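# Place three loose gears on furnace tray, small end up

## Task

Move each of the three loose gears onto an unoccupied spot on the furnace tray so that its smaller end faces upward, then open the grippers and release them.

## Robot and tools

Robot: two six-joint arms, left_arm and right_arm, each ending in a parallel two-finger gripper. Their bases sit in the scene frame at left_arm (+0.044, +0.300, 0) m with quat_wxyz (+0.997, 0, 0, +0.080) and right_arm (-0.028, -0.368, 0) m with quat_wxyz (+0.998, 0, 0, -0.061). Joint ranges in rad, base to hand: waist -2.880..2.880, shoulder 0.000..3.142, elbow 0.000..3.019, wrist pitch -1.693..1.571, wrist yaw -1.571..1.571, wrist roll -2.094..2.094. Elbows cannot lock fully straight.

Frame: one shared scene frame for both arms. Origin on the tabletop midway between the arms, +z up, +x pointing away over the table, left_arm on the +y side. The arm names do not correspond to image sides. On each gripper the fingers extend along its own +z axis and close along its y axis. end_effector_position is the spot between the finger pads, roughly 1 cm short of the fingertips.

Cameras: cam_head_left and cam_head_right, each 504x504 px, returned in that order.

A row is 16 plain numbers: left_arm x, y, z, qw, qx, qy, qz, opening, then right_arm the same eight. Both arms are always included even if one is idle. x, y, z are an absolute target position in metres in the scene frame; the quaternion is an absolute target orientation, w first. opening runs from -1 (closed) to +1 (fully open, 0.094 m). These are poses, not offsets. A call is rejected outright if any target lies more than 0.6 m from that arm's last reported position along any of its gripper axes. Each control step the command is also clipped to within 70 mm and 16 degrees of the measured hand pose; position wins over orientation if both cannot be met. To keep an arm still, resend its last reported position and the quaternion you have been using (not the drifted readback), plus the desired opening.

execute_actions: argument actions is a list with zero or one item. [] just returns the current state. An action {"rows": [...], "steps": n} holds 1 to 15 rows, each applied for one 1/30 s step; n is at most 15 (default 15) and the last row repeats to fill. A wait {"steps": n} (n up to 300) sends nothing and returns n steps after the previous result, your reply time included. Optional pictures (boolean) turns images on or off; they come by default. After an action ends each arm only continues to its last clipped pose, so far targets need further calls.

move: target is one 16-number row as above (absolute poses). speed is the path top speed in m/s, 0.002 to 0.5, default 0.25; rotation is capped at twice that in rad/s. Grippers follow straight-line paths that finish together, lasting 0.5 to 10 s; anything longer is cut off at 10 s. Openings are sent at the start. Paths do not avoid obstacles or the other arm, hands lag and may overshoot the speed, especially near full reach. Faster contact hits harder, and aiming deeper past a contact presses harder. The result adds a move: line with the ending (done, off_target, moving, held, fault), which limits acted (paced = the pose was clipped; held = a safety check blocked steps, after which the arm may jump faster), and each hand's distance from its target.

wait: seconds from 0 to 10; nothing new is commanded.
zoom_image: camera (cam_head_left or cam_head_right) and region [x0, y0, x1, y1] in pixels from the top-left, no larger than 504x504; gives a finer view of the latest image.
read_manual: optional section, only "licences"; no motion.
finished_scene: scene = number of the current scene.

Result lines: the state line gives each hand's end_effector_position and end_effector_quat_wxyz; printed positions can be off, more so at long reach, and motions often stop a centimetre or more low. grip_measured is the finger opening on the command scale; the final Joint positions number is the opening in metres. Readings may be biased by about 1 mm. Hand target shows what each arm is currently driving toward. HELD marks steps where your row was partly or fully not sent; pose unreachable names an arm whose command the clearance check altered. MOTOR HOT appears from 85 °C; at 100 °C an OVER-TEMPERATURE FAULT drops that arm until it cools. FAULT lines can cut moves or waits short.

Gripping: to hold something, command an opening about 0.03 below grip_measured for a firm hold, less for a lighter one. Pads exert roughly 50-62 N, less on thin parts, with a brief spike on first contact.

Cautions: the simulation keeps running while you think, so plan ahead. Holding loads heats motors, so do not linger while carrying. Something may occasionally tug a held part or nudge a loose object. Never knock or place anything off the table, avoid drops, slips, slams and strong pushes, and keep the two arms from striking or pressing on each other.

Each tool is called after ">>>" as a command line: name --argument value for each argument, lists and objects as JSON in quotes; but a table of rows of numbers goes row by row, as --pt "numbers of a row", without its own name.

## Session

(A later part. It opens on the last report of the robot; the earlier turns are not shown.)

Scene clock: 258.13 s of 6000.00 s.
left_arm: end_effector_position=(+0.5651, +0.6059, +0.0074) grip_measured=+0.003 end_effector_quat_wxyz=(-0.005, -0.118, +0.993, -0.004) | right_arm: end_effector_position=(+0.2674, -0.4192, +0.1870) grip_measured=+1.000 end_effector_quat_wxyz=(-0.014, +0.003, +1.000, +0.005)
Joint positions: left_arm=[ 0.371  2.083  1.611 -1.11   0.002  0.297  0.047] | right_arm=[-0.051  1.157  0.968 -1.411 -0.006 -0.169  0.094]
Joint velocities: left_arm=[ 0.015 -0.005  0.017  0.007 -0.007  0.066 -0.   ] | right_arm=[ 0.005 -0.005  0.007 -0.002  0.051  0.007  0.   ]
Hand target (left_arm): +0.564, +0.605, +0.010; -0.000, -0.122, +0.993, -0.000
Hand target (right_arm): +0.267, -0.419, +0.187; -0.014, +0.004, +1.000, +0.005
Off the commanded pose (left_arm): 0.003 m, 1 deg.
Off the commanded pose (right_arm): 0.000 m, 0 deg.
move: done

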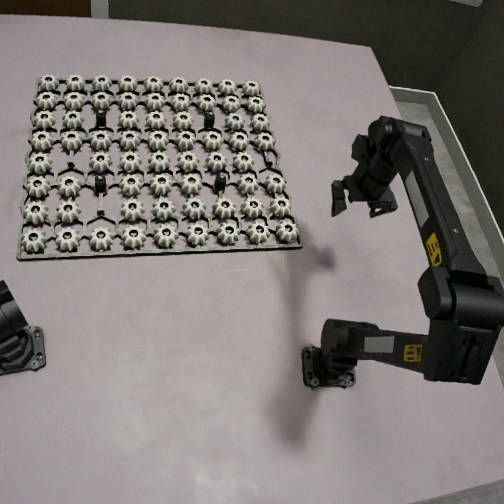

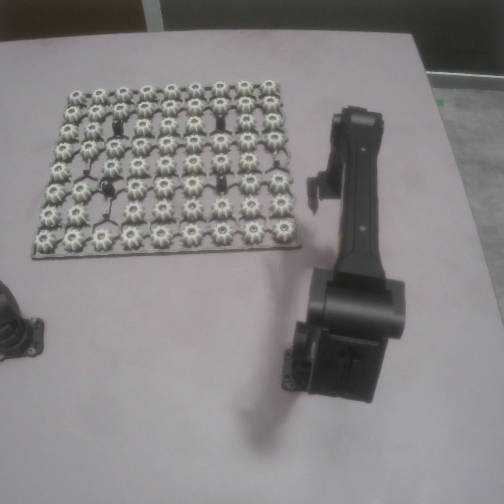

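>>> move --target '[0.17, 0.52, 0.018, 0, -0.122, 0.9925, 0, 0.0, 0.2674, -0.4192, 0.187, -0.014, 0.004, 1, 0.005, 1]' --speed 0.12

>>> move --target '[0.148, 0.515, 0.009, 0, -0.122, 0.9925, 0, 0.7, 0.2674, -0.4192, 0.187, -0.014, 0.004, 1, 0.005, 1]' --speed 0.04

>>> execute_actions --actions '[{"rows": [[0.148, 0.515, 0.009, 0, -0.122, 0.9925, 0, 0.0, 0.2674, -0.4192, 0.187, -0.014, 0.004, 1, 0.005, 1]], "steps": 12}]' --pictures false

Scene clock: 266.27 s of 6000.00 s.
left_arm: end_effector_position=(+0.1760, +0.5270, +0.0235) grip_measured=+0.003 end_effector_quat_wxyz=(+0.004, -0.127, +0.992, +0.003) | right_arm: end_effector_position=(+0.2674, -0.4192, +0.1870) grip_measured=+1.000 end_effector_quat_wxyz=(-0.014, +0.003, +1.000, +0.005)
Joint positions: left_arm=[ 0.888  1.242  0.557 -0.876  0.003  0.794  0.047] | right_arm=[-0.051  1.157  0.968 -1.411 -0.006 -0.169  0.094]
Joint velocities: left_arm=[-0.005  0.005 -0.007  0.002  0.007  0.095  0.   ] | right_arm=[-0.015  0.005  0.002 -0.007 -0.066 -0.037  0.   ]
Hand target (left_arm): +0.169, +0.521, +0.022; -0.002, -0.122, +0.993, -0.002
Hand target (right_arm): +0.267, -0.419, +0.187; -0.014, +0.004, +1.000, +0.005
Off the commanded pose (left_arm): 0.011 m, 1 deg.
Off the commanded pose (right_arm): 0.000 m, 0 deg.
After step 90, 1.27 s passed at rest.
move: off_target (left_arm)

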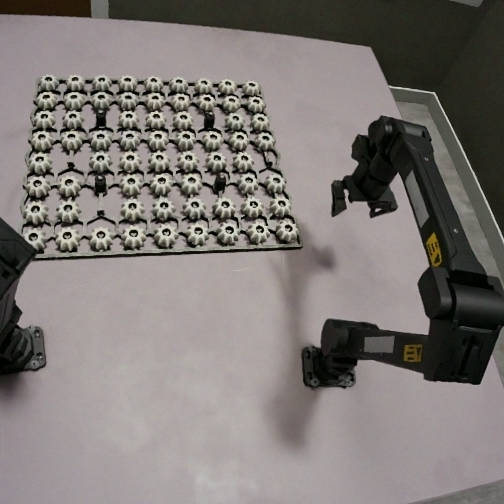

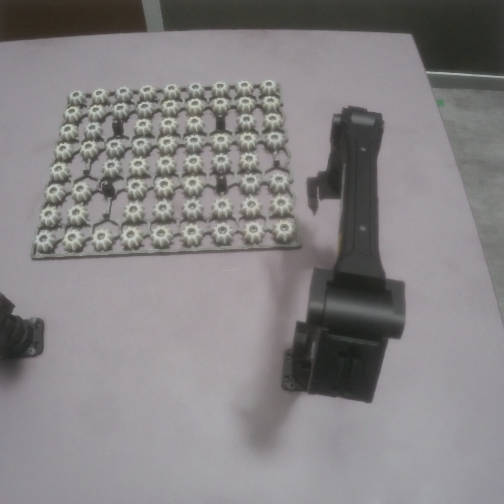

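Scene clock: 267.40 s of 6000.00 s.
left_arm: end_effector_position=(+0.1505, +0.5138, +0.0090) grip_measured=+0.697 end_effector_quat_wxyz=(-0.005, -0.126, +0.992, -0.009) | right_arm: end_effector_position=(+0.2674, -0.4192, +0.1870) grip_measured=+1.000 end_effector_quat_wxyz=(-0.014, +0.003, +1.000, +0.005)
Joint positions: left_arm=[ 0.952  1.23   0.498 -0.858  0.002  0.861  0.08 ] | right_arm=[-0.051  1.157  0.968 -1.411 -0.006 -0.169  0.094]
Joint velocities: left_arm=[-0.024 -0.005 -0.022  0.012 -0.007 -0.007 -0.001] | right_arm=[-0.015  0.005  0.007  0.002 -0.022 -0.007  0.   ]
Hand target (left_arm): +0.148, +0.515, +0.009; -0.001, -0.122, +0.993, -0.000
Hand target (right_arm): +0.267, -0.419, +0.187; -0.014, +0.004, +1.000, +0.005
Off the commanded pose (left_arm): 0.003 m, 1 deg.
Off the commanded pose (right_arm): 0.000 m, 0 deg.
move: done

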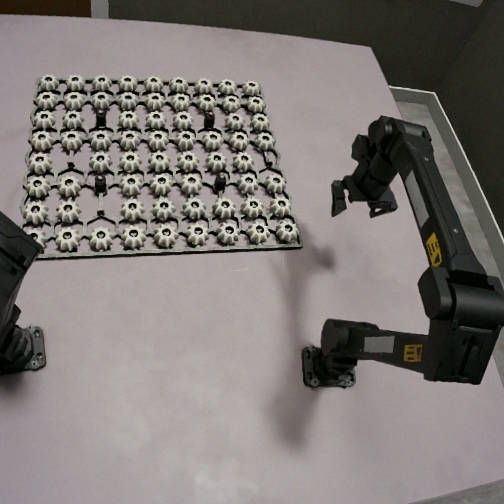

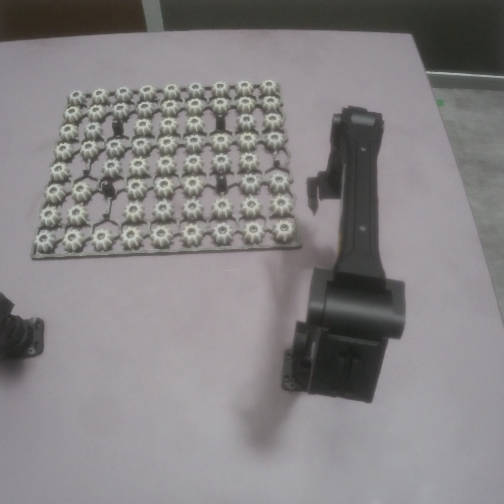

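Scene clock: 267.80 s of 6000.00 s.
left_arm: end_effector_position=(+0.1507, +0.5148, +0.0090) grip_measured=+0.067 end_effector_quat_wxyz=(-0.004, -0.125, +0.992, -0.007) | right_arm: end_effector_position=(+0.2674, -0.4192, +0.1870) grip_measured=+1.000 end_effector_quat_wxyz=(-0.014, +0.003, +1.000, +0.005)
Joint positions: left_arm=[ 0.952  1.23   0.498 -0.854  0.001  0.863  0.05 ] | right_arm=[-0.051  1.157  0.968 -1.411 -0.006 -0.169  0.094]
Joint velocities: left_arm=[-0.015 -0.015 -0.012  0.002 -0.022  0.022 -0.001] | right_arm=[-0.005 -0.015  0.007 -0.007 -0.007 -0.051  0.   ]
Hand target (left_arm): +0.148, +0.515, +0.009; -0.000, -0.122, +0.993, -0.000
Hand target (right_arm): +0.267, -0.419, +0.187; -0.014, +0.004, +1.000, +0.005
Off the commanded pose (left_arm): 0.003 m, 1 deg.
Off the commanded pose (right_arm): 0.000 m, 0 deg.
Steps of this call (steps 1 to 12: all 12 steps of this action). Readings (end_effector_position):
1: left_arm (+0.1506, +0.5139, +0.0090) | right_arm (+0.2674, -0.4192, +0.1870)
2: left_arm (+0.1503, +0.5144, +0.0090) | right_arm (+0.2674, -0.4192, +0.1870)
4: left_arm (+0.1507, +0.5148, +0.0090) | right_arm (+0.2674, -0.4192, +0.1870)
8: left_arm (+0.1507, +0.5148, +0.0090) | right_arm (+0.2674, -0.4192, +0.1870)
12: the state above

>>> execute_actions --actions '[]' --pictures false

Scene clock: 271.37 s of 6000.00 s.
left_arm: end_effector_position=(+0.1507, +0.5148, +0.0090) grip_measured=+0.067 end_effector_quat_wxyz=(-0.004, -0.125, +0.992, -0.007) | right_arm: end_effector_position=(+0.2674, -0.4192, +0.1870) grip_measured=+1.000 end_effector_quat_wxyz=(-0.014, +0.003, +1.000, +0.005)
Joint positions: left_arm=[ 0.952  1.23   0.498 -0.854  0.001  0.863  0.05 ] | right_arm=[-0.051  1.157  0.968 -1.411 -0.006 -0.169  0.094]
Joint velocities: left_arm=[-0.005 -0.005  0.007 -0.012 -0.022 -0.037  0.   ] | right_arm=[ 0.005 -0.005 -0.012 -0.002 -0.022  0.007  0.   ]
Hand target (left_arm): +0.148, +0.515, +0.009; -0.000, -0.122, +0.993, -0.000
Hand target (right_arm): +0.267, -0.419, +0.187; -0.014, +0.004, +1.000, +0.005
Off the commanded pose (left_arm): 0.003 m, 1 deg.
Off the commanded pose (right_arm): 0.000 m, 0 deg.
Steps of this call (steps 1 to 90: nothing new was sent; then 0.57 s passed at rest). Readings (end_effector_position):
1: left_arm (+0.1507, +0.5148, +0.0090) | right_arm (+0.2674, -0.4192, +0.1870)
2: left_arm (+0.1507, +0.5148, +0.0090) | right_arm (+0.2674, -0.4192, +0.1870)
4: left_arm (+0.1507, +0.5148, +0.0090) | right_arm (+0.2674, -0.4192, +0.1870)
8: left_arm (+0.1507, +0.5148, +0.0090) | right_arm (+0.2674, -0.4192, +0.1870)
90: the state above

>>> move --target '[0.173, 0.514, 0.012, 0, -0.122, 0.9925, 0, 1.0, 0.2674, -0.4192, 0.187, -0.014, 0.004, 1, 0.005, 1]' --speed 0.03

Scene clock: 276.90 s of 6000.00 s.
left_arm: end_effector_position=(+0.1659, +0.5066, +0.0090) grip_measured=+1.000 end_effector_quat_wxyz=(-0.004, -0.118, +0.993, -0.006) | right_arm: end_effector_position=(+0.2674, -0.4192, +0.1870) grip_measured=+1.000 end_effector_quat_wxyz=(-0.014, +0.003, +1.000, +0.005)
Joint positions: left_arm=[ 0.88   1.23   0.498 -0.854  0.001  0.804  0.094] | right_arm=[-0.051  1.157  0.968 -1.411 -0.006 -0.169  0.094]
Joint velocities: left_arm=[-0.005  0.005 -0.007 -0.017 -0.022 -0.095  0.   ] | right_arm=[ 0.005 -0.005  0.007 -0.002  0.022 -0.095  0.   ]
Hand target (left_arm): +0.173, +0.514, +0.012; +0.000, -0.122, +0.993, +0.000
Hand target (right_arm): +0.267, -0.419, +0.187; -0.014, +0.004, +1.000, +0.005
Off the commanded pose (left_arm): 0.011 m, 1 deg.
Off the commanded pose (right_arm): 0.000 m, 0 deg.
After step 90, 1.53 s passed at rest.
move: off_target (left_arm)

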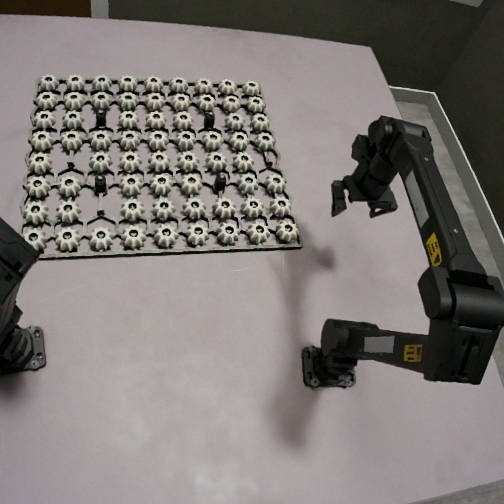

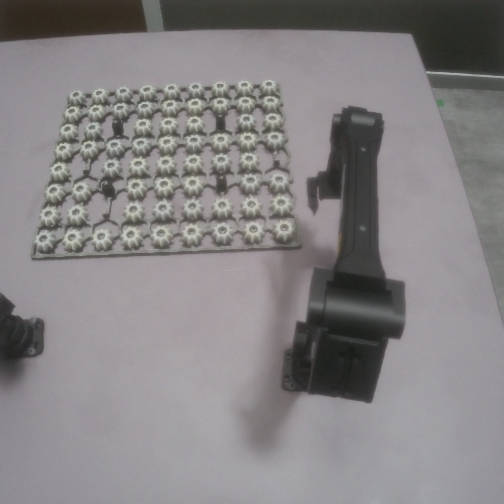

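Moved ~13 mm along the finger width. Close to test.

>>> execute_actions --actions '[{"rows": [[0.1659, 0.5066, 0.009, -0.004, -0.118, 0.993, -0.006, 0.6, 0.2674, -0.4192, 0.187, -0.014, 0.004, 1, 0.005, 1],[0.1659, 0.5066, 0.009, -0.004, -0.118, 0.993, -0.006, 0.5, 0.2674, -0.4192, 0.187, -0.014, 0.004, 1, 0.005, 1],[0.1659, 0.5066, 0.009, -0.004, -0.118, 0.993, -0.006, 0.42, 0.2674, -0.4192, 0.187, -0.014, 0.004, 1, 0.005, 1],[0.1659, 0.5066, 0.009, -0.004, -0.118, 0.993, -0.006, 0.35, 0.2674, -0.4192, 0.187, -0.014, 0.004, 1, 0.005, 1],[0.1659, 0.5066, 0.009, -0.004, -0.118, 0.993, -0.006, 0.3, 0.2674, -0.4192, 0.187, -0.014, 0.004, 1, 0.005, 1],[0.1659, 0.5066, 0.009, -0.004, -0.118, 0.993, -0.006, 0.25, 0.2674, -0.4192, 0.187, -0.014, 0.004, 1, 0.005, 1],[0.1659, 0.5066, 0.009, -0.004, -0.118, 0.993, -0.006, 0.2, 0.2674, -0.4192, 0.187, -0.014, 0.004, 1, 0.005, 1],[0.1659, 0.5066, 0.009, -0.004, -0.118, 0.993, -0.006, 0.1, 0.2674, -0.4192, 0.187, -0.014, 0.004, 1, 0.005, 1]], "steps": 15}]' --pictures false

Scene clock: 283.23 s of 6000.00 s.
left_arm: end_effector_position=(+0.1656, +0.5071, +0.0090) grip_measured=+0.194 end_effector_quat_wxyz=(-0.005, -0.120, +0.993, -0.005) | right_arm: end_effector_position=(+0.2674, -0.4192, +0.1870) grip_measured=+1.000 end_effector_quat_wxyz=(-0.014, +0.003, +1.000, +0.005)
Joint positions: left_arm=[ 0.88   1.23   0.498 -0.853 -0.002  0.801  0.056] | right_arm=[-0.051  1.157  0.968 -1.411 -0.006 -0.169  0.094]
Joint velocities: left_arm=[-0.005 -0.015 -0.017  0.002 -0.022 -0.007 -0.   ] | right_arm=[ 0.005 -0.015 -0.017  0.002  0.095  0.022  0.   ]
Hand target (left_arm): +0.166, +0.507, +0.009; -0.004, -0.118, +0.993, -0.006
Hand target (right_arm): +0.267, -0.419, +0.187; -0.014, +0.004, +1.000, +0.005
Off the commanded pose (left_arm): 0.001 m, 0 deg.
Off the commanded pose (right_arm): 0.000 m, 0 deg.
Steps of this call (steps 1 to 90: nothing new was sent; then 2.83 s passed at rest; steps 91 to 105: all 15 steps of this action). Readings (end_effector_position):
91: left_arm (+0.1659, +0.5066, +0.0090) | right_arm (+0.2674, -0.4192, +0.1870)
92: left_arm (+0.1656, +0.5071, +0.0090) | right_arm (+0.2674, -0.4192, +0.1870)
94: left_arm (+0.1656, +0.5071, +0.0090) | right_arm (+0.2674, -0.4192, +0.1870)
98: left_arm (+0.1656, +0.5071, +0.0090) | right_arm (+0.2674, -0.4192, +0.1870)
105: the state above

>>> move --target '[0.20, 0.53, 0.13, 0, -0.06, 0.998, 0, 0.14, 0.2674, -0.4192, 0.187, -0.014, 0.004, 1, 0.005, 1]' --speed 0.15

>>> move --target '[0.405, 0.115, 0.15, 0, 0, 1, 0, 0.14, 0.2674, -0.4192, 0.187, -0.014, 0.004, 1, 0.005, 1]' --speed 0.3

>>> move --target '[0.378, 0.126, 0.062, 0, 0, 1, 0, 0.14, 0.2674, -0.4192, 0.187, -0.014, 0.004, 1, 0.005, 1]' --speed 0.1

>>> zoom_image --camera "cam_head_left" --region '[45, 150, 155, 250]'

>>> zoom_image --camera "cam_head_right" --region '[45, 150, 155, 250]'

Scene clock: 288.77 s of 6000.00 s.
left_arm: end_effector_position=(+0.1846, +0.5122, +0.1003) grip_measured=+0.194 end_effector_quat_wxyz=(-0.024, -0.073, +0.997, -0.029) | right_arm: end_effector_position=(+0.2674, -0.4192, +0.1870) grip_measured=+1.000 end_effector_quat_wxyz=(-0.014, +0.003, +1.000, +0.005)
Joint positions: left_arm=[ 0.826  1.137  0.713 -1.221 -0.002  0.84   0.056] | right_arm=[-0.051  1.157  0.968 -1.411 -0.006 -0.169  0.094]
Joint velocities: left_arm=[-0.005 -0.005 -0.007 -0.007  0.007 -0.051  0.   ] | right_arm=[ 0.005 -0.015 -0.012 -0.022  0.066 -0.037  0.   ]
Hand target (left_arm): +0.200, +0.530, +0.129; +0.000, -0.060, +0.998, +0.001
Hand target (right_arm): +0.267, -0.419, +0.187; -0.014, +0.004, +1.000, +0.005
Off the commanded pose (left_arm): 0.038 m, 5 deg.
Off the commanded pose (right_arm): 0.000 m, 0 deg.
After step 90, 1.30 s passed at rest.
move: off_target (left_arm)

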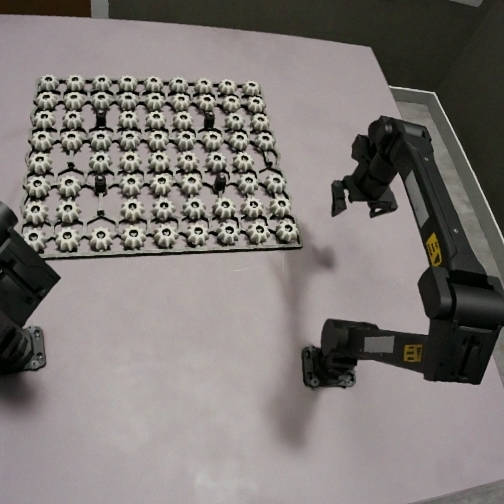

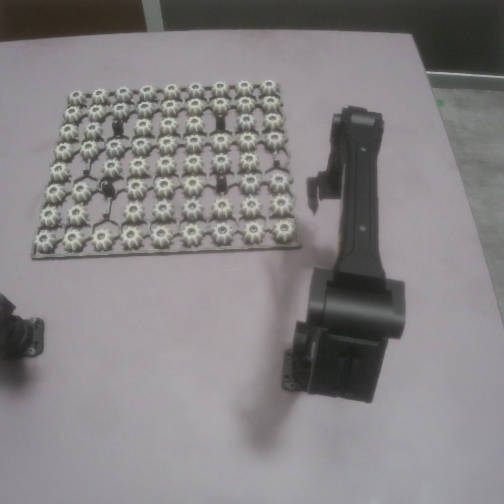

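Scene clock: 290.87 s of 6000.00 s.
left_arm: end_effector_position=(+0.3833, +0.1236, +0.1232) grip_measured=+0.194 end_effector_quat_wxyz=(-0.023, +0.009, +1.000, +0.015) | right_arm: end_effector_position=(+0.2674, -0.4192, +0.1870) grip_measured=+1.000 end_effector_quat_wxyz=(-0.014, +0.003, +1.000, +0.005)
Joint positions: left_arm=[-0.643  1.448  1.056 -1.234 -0.006 -0.464  0.056] | right_arm=[-0.051  1.157  0.968 -1.411 -0.006 -0.169  0.094]
Joint velocities: left_arm=[ 0.005 -0.005 -0.027  0.012 -0.037 -0.066  0.001] | right_arm=[-0.015 -0.015 -0.017 -0.017  0.007 -0.051  0.   ]
Hand target (left_arm): +0.405, +0.113, +0.149; +0.007, -0.000, +1.000, +0.002
Hand target (right_arm): +0.267, -0.419, +0.187; -0.014, +0.004, +1.000, +0.005
Off the commanded pose (left_arm): 0.036 m, 3 deg.
Off the commanded pose (right_arm): 0.000 m, 0 deg.
move: off_target (left_arm)

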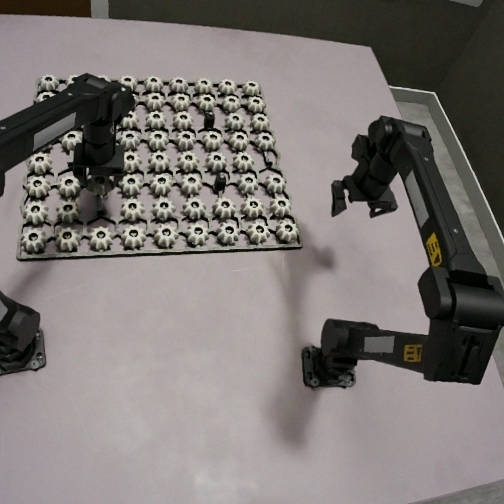

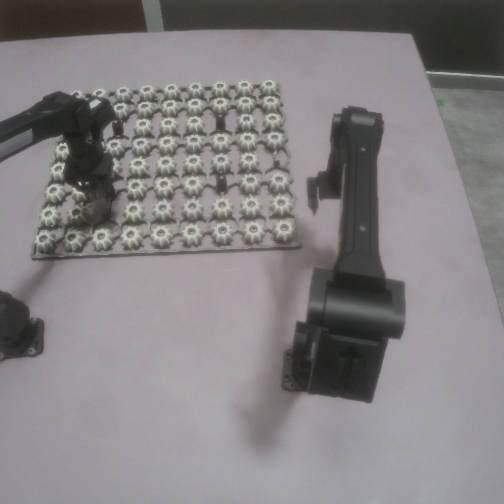

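Scene clock: 291.87 s of 6000.00 s.
left_arm: end_effector_position=(+0.3742, +0.1276, +0.0626) grip_measured=+0.194 end_effector_quat_wxyz=(-0.005, +0.009, +1.000, +0.004) | right_arm: end_effector_position=(+0.2674, -0.4192, +0.1870) grip_measured=+1.000 end_effector_quat_wxyz=(-0.014, +0.003, +1.000, +0.005)
Joint positions: left_arm=[-0.643  1.475  0.907 -1.015 -0.003 -0.465  0.056] | right_arm=[-0.051  1.157  0.968 -1.411 -0.006 -0.169  0.094]
Joint velocities: left_arm=[ 0.005 -0.015 -0.027 -0.012  0.007  0.037  0.   ] | right_arm=[ 0.015 -0.015 -0.012 -0.007  0.007 -0.022  0.   ]
Hand target (left_arm): +0.377, +0.126, +0.062; -0.000, -0.000, +1.000, -0.000
Hand target (right_arm): +0.267, -0.419, +0.187; -0.014, +0.004, +1.000, +0.005
Off the commanded pose (left_arm): 0.004 m, 1 deg.
Off the commanded pose (right_arm): 0.000 m, 0 deg.
move: done

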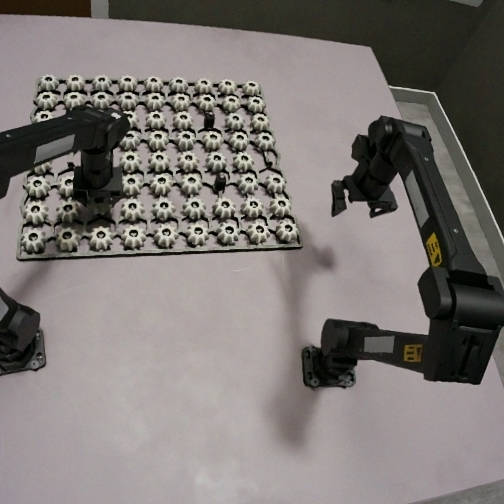

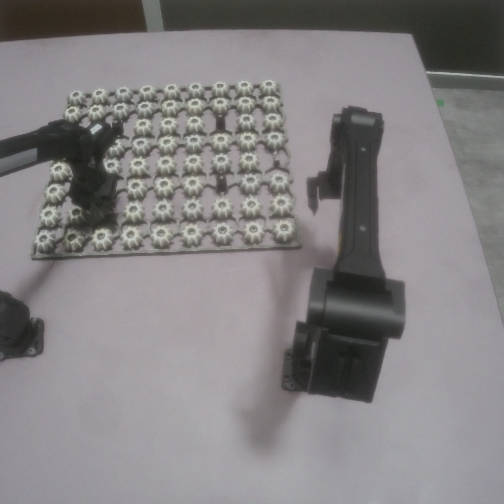

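Region (45, 150, 155, 250) of cam_head_left's 504x504 image, scaled by 4.582, with more detail than that image has; it fills the top 458 rows of this view, and the rest is white.

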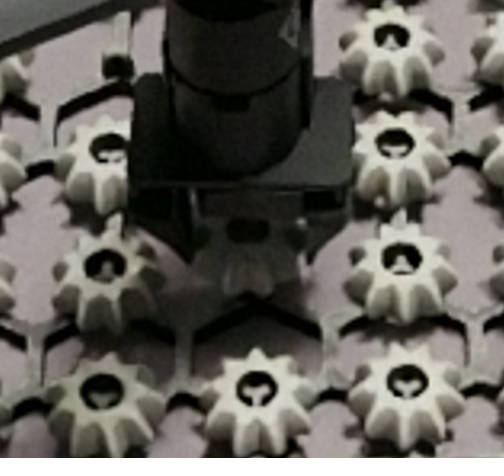

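Region (45, 150, 155, 250) of cam_head_right's 504x504 image, scaled by 4.582, with more detail than that image has; it fills the top 458 rows of this view, and the rest is white.

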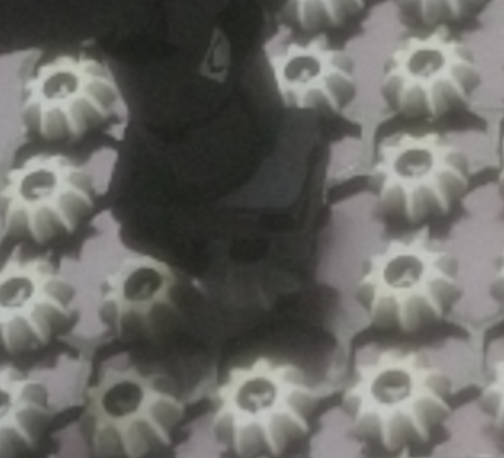

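>>> move --target '[0.387, 0.1295, 0.043, 0, 0, 1, 0, 0.14, 0.2674, -0.4192, 0.187, -0.014, 0.004, 1, 0.005, 1]' --speed 0.04

>>> zoom_image --camera "cam_head_left" --region '[45, 150, 155, 250]'

>>> zoom_image --camera "cam_head_right" --region '[45, 150, 155, 250]'

Scene clock: 300.27 s of 6000.00 s.
left_arm: end_effector_position=(+0.3850, +0.1268, +0.0462) grip_measured=+0.194 end_effector_quat_wxyz=(-0.001, +0.003, +1.000, +0.002) | right_arm: end_effector_position=(+0.2674, -0.4192, +0.1870) grip_measured=+1.000 end_effector_quat_wxyz=(-0.014, +0.003, +1.000, +0.005)
Joint positions: left_arm=[-0.632  1.521  0.907 -0.96  -0.003 -0.465  0.056] | right_arm=[-0.051  1.157  0.968 -1.411 -0.006 -0.169  0.094]
Joint velocities: left_arm=[-0.005 -0.024 -0.002 -0.012 -0.007 -0.022  0.001] | right_arm=[ 0.005 -0.005 -0.007 -0.002 -0.007  0.037  0.   ]
Hand target (left_arm): +0.387, +0.130, +0.043; -0.000, -0.000, +1.000, -0.000
Hand target (right_arm): +0.267, -0.419, +0.187; -0.014, +0.004, +1.000, +0.005
Off the commanded pose (left_arm): 0.005 m, 0 deg.
Off the commanded pose (right_arm): 0.000 m, 0 deg.
After step 90, 4.50 s passed at rest.
move: done

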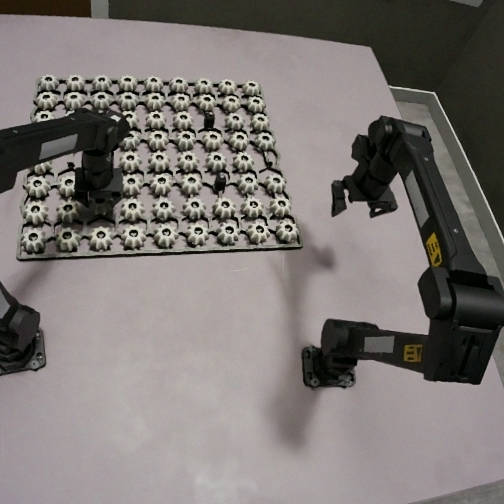

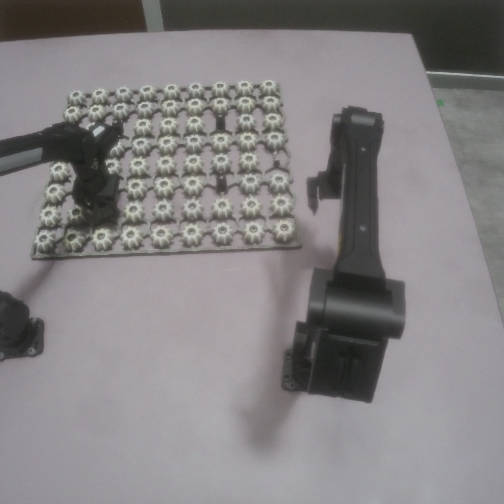

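Region (45, 150, 155, 250) of cam_head_left's 504x504 image, scaled by 4.582, with more detail than that image has; it fills the top 458 rows of this view, and the rest is white.

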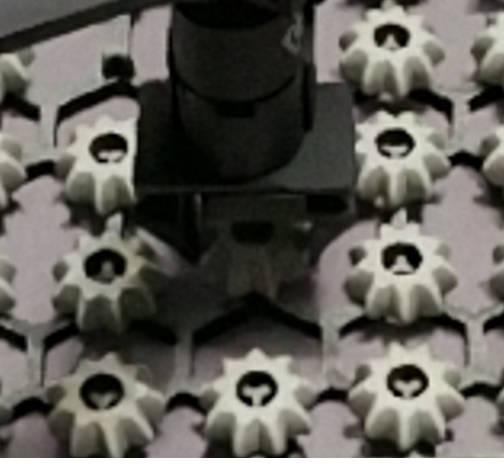

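Region (45, 150, 155, 250) of cam_head_right's 504x504 image, scaled by 4.582, with more detail than that image has; it fills the top 458 rows of this view, and the rest is white.

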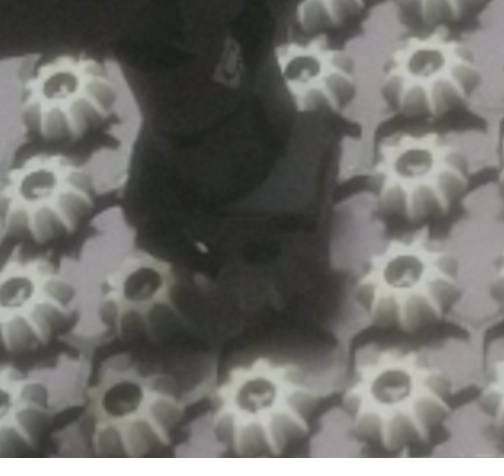

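>>> move --target '[0.380, 0.1285, 0.018, 0, 0, 1, 0, 0.14, 0.2674, -0.4192, 0.187, -0.014, 0.004, 1, 0.005, 1]' --speed 0.03

>>> zoom_image --camera "cam_head_left" --region '[45, 150, 155, 250]'

Scene clock: 304.43 s of 6000.00 s.
left_arm: end_effector_position=(+0.3810, +0.1281, +0.0238) grip_measured=+0.194 end_effector_quat_wxyz=(+0.002, +0.003, +1.000, -0.001) | right_arm: end_effector_position=(+0.2674, -0.4192, +0.1870) grip_measured=+1.000 end_effector_quat_wxyz=(-0.014, +0.003, +1.000, +0.005)
Joint positions: left_arm=[-0.632  1.547  0.864 -0.883  0.001 -0.465  0.056] | right_arm=[-0.051  1.157  0.968 -1.411 -0.006 -0.169  0.094]
Joint velocities: left_arm=[ 0.015 -0.005  0.007  0.012 -0.051 -0.051 -0.001] | right_arm=[-0.015 -0.015 -0.002  0.002 -0.007 -0.022  0.   ]
Hand target (left_arm): +0.380, +0.129, +0.018; -0.000, +0.000, +1.000, +0.000
Hand target (right_arm): +0.267, -0.419, +0.187; -0.014, +0.004, +1.000, +0.005
Off the commanded pose (left_arm): 0.006 m, 0 deg.
Off the commanded pose (right_arm): 0.000 m, 0 deg.
move: done

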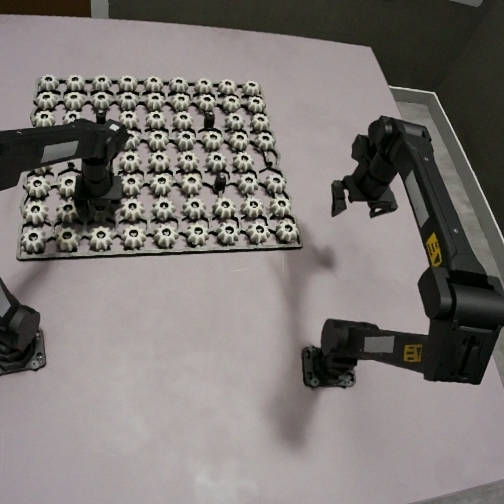

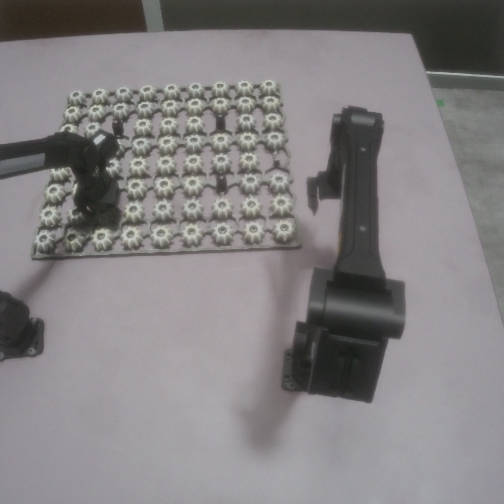

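Region (45, 150, 155, 250) of cam_head_left's 504x504 image, scaled by 4.582, with more detail than that image has; it fills the top 458 rows of this view, and the rest is white.

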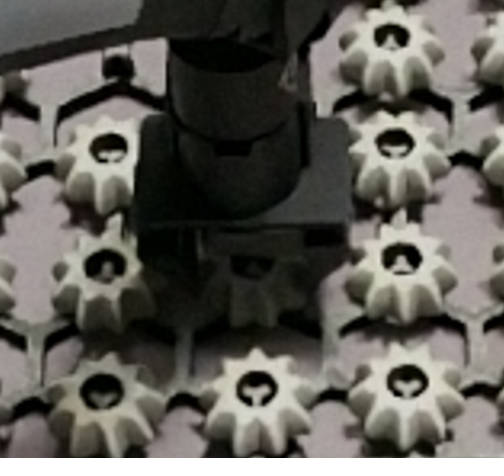

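>>> execute_actions --actions '[{"rows": [[0.3810, 0.1281, 0.0238, 0.002, 0.003, 1, -0.001, 0.33, 0.2674, -0.4192, 0.187, -0.014, 0.004, 1, 0.005, 1]], "steps": 8}]' --pictures false

>>> move --target '[0.381, 0.128, 0.10, 0.06, 0, 0.9977, -0.031, 0.33, 0.2674, -0.4192, 0.187, -0.014, 0.004, 1, 0.005, 1]' --speed 0.1

>>> zoom_image --camera "cam_head_left" --region '[45, 150, 155, 250]'

>>> zoom_image --camera "cam_head_left" --region '[200, 155, 310, 255]'

Scene clock: 308.43 s of 6000.00 s.
left_arm: end_effector_position=(+0.3810, +0.1281, +0.0238) grip_measured=+0.327 end_effector_quat_wxyz=(+0.002, +0.003, +1.000, -0.001) | right_arm: end_effector_position=(+0.2674, -0.4192, +0.1870) grip_measured=+1.000 end_effector_quat_wxyz=(-0.014, +0.003, +1.000, +0.005)
Joint positions: left_arm=[-0.632  1.547  0.864 -0.883  0.001 -0.465  0.062] | right_arm=[-0.051  1.157  0.968 -1.411 -0.006 -0.169  0.094]
Joint velocities: left_arm=[-0.005  0.005 -0.007 -0.012  0.022  0.037 -0.   ] | right_arm=[-0.015 -0.005 -0.007 -0.002 -0.037  0.066  0.   ]
Hand target (left_arm): +0.381, +0.128, +0.024; +0.002, +0.003, +1.000, -0.001
Hand target (right_arm): +0.267, -0.419, +0.187; -0.014, +0.004, +1.000, +0.005
Off the commanded pose (left_arm): 0.000 m, 0 deg.
Off the commanded pose (right_arm): 0.000 m, 0 deg.
Steps of this call (steps 1 to 90: nothing new was sent; then 0.73 s passed at rest; steps 91 to 98: all 8 steps of this action). Readings (end_effector_position):
91: left_arm (+0.3810, +0.1281, +0.0238) | right_arm (+0.2674, -0.4192, +0.1870)
92: left_arm (+0.3810, +0.1281, +0.0238) | right_arm (+0.2674, -0.4192, +0.1870)
94: left_arm (+0.3810, +0.1281, +0.0238) | right_arm (+0.2674, -0.4192, +0.1870)
98: the state above

Scene clock: 309.80 s of 6000.00 s.
left_arm: end_effector_position=(+0.3767, +0.1303, +0.0895) grip_measured=+0.327 end_effector_quat_wxyz=(+0.052, +0.003, +0.998, -0.027) | right_arm: end_effector_position=(+0.2674, -0.4192, +0.1870) grip_measured=+1.000 end_effector_quat_wxyz=(-0.014, +0.003, +1.000, +0.005)
Joint positions: left_arm=[-0.632  1.359  0.864 -0.96   0.001 -0.465  0.062] | right_arm=[-0.051  1.157  0.968 -1.411 -0.006 -0.169  0.094]
Joint velocities: left_arm=[-0.015 -0.005  0.002 -0.017 -0.022 -0.051 -0.001] | right_arm=[-0.015 -0.005  0.017 -0.012  0.022  0.022  0.   ]
Hand target (left_arm): +0.382, +0.128, +0.100; +0.060, -0.001, +0.998, -0.032
Hand target (right_arm): +0.267, -0.419, +0.187; -0.014, +0.004, +1.000, +0.005
Off the commanded pose (left_arm): 0.012 m, 1 deg.
Off the commanded pose (right_arm): 0.000 m, 0 deg.
move: off_target (left_arm)

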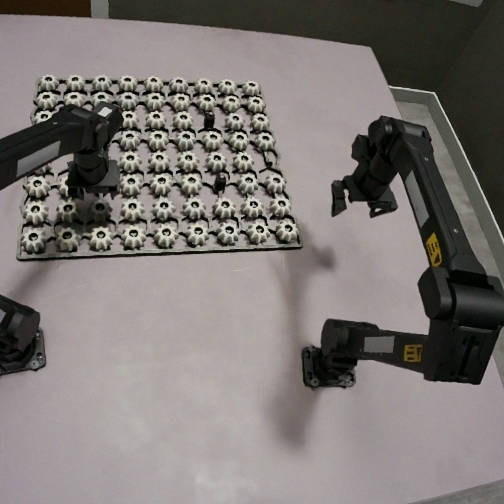

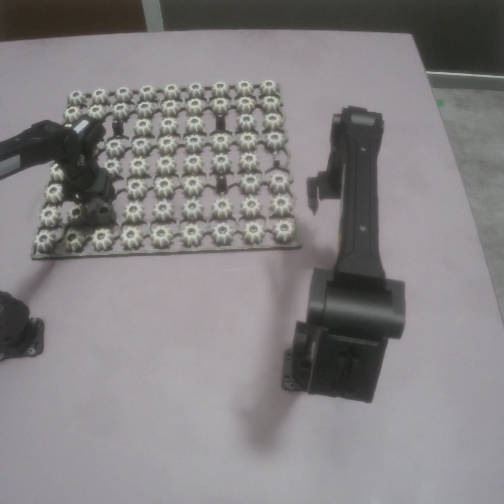

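Region (45, 150, 155, 250) of cam_head_left's 504x504 image, scaled by 4.582, with more detail than that image has; it fills the top 458 rows of this view, and the rest is white.

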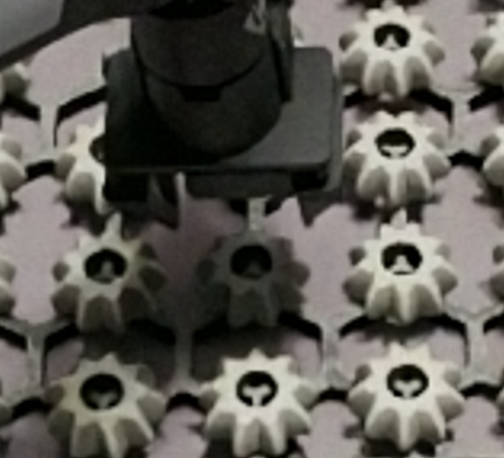

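Region (200, 155, 310, 255) of cam_head_left's 504x504 image, scaled by 4.582, with more detail than that image has; it fills the top 458 rows of this view, and the rest is white.

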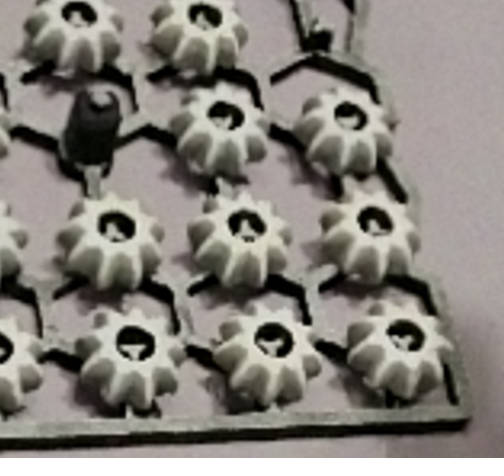

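>>> execute_actions --actions '[]'

Scene clock: 317.27 s of 6000.00 s.
left_arm: end_effector_position=(+0.3767, +0.1303, +0.0895) grip_measured=+0.327 end_effector_quat_wxyz=(+0.052, +0.003, +0.998, -0.027) | right_arm: end_effector_position=(+0.2674, -0.4192, +0.1870) grip_measured=+1.000 end_effector_quat_wxyz=(-0.014, +0.003, +1.000, +0.005)
Joint positions: left_arm=[-0.632  1.359  0.864 -0.96   0.001 -0.465  0.062] | right_arm=[-0.051  1.157  0.968 -1.411 -0.006 -0.169  0.094]
Joint velocities: left_arm=[-0.005  0.005 -0.007 -0.007  0.022  0.007  0.001] | right_arm=[-0.005 -0.005  0.007 -0.017 -0.007 -0.022  0.   ]
Hand target (left_arm): +0.382, +0.128, +0.100; +0.060, -0.001, +0.998, -0.032
Hand target (right_arm): +0.267, -0.419, +0.187; -0.014, +0.004, +1.000, +0.005
Off the commanded pose (left_arm): 0.012 m, 1 deg.
Off the commanded pose (right_arm): 0.000 m, 0 deg.
Steps of this call (steps 1 to 90: nothing new was sent; then 4.47 s passed at rest). Readings (end_effector_position):
1: left_arm (+0.3767, +0.1303, +0.0895) | right_arm (+0.2674, -0.4192, +0.1870)
2: left_arm (+0.3767, +0.1303, +0.0895) | right_arm (+0.2674, -0.4192, +0.1870)
4: left_arm (+0.3767, +0.1303, +0.0895) | right_arm (+0.2674, -0.4192, +0.1870)
8: left_arm (+0.3767, +0.1303, +0.0895) | right_arm (+0.2674, -0.4192, +0.1870)
90: the state above

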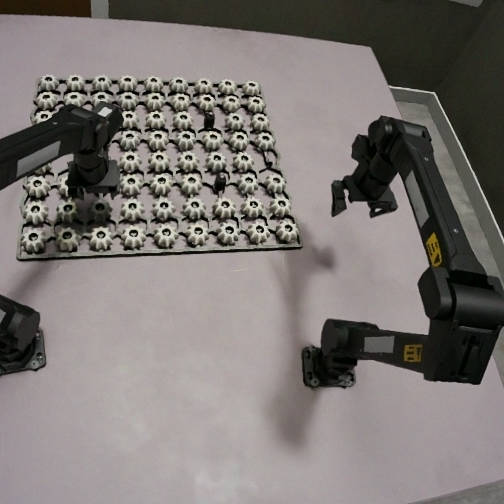

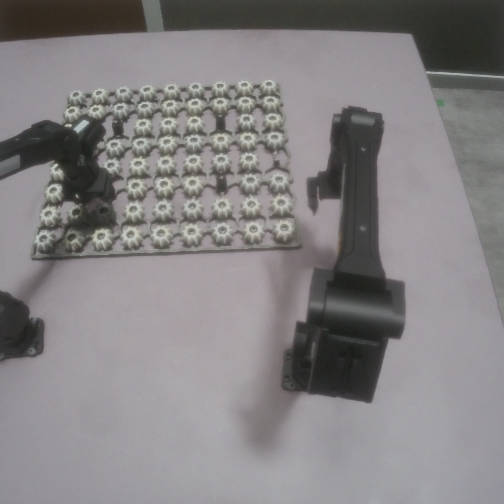

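>>> finished_scene --scene 1

The scene is finished: the task was done.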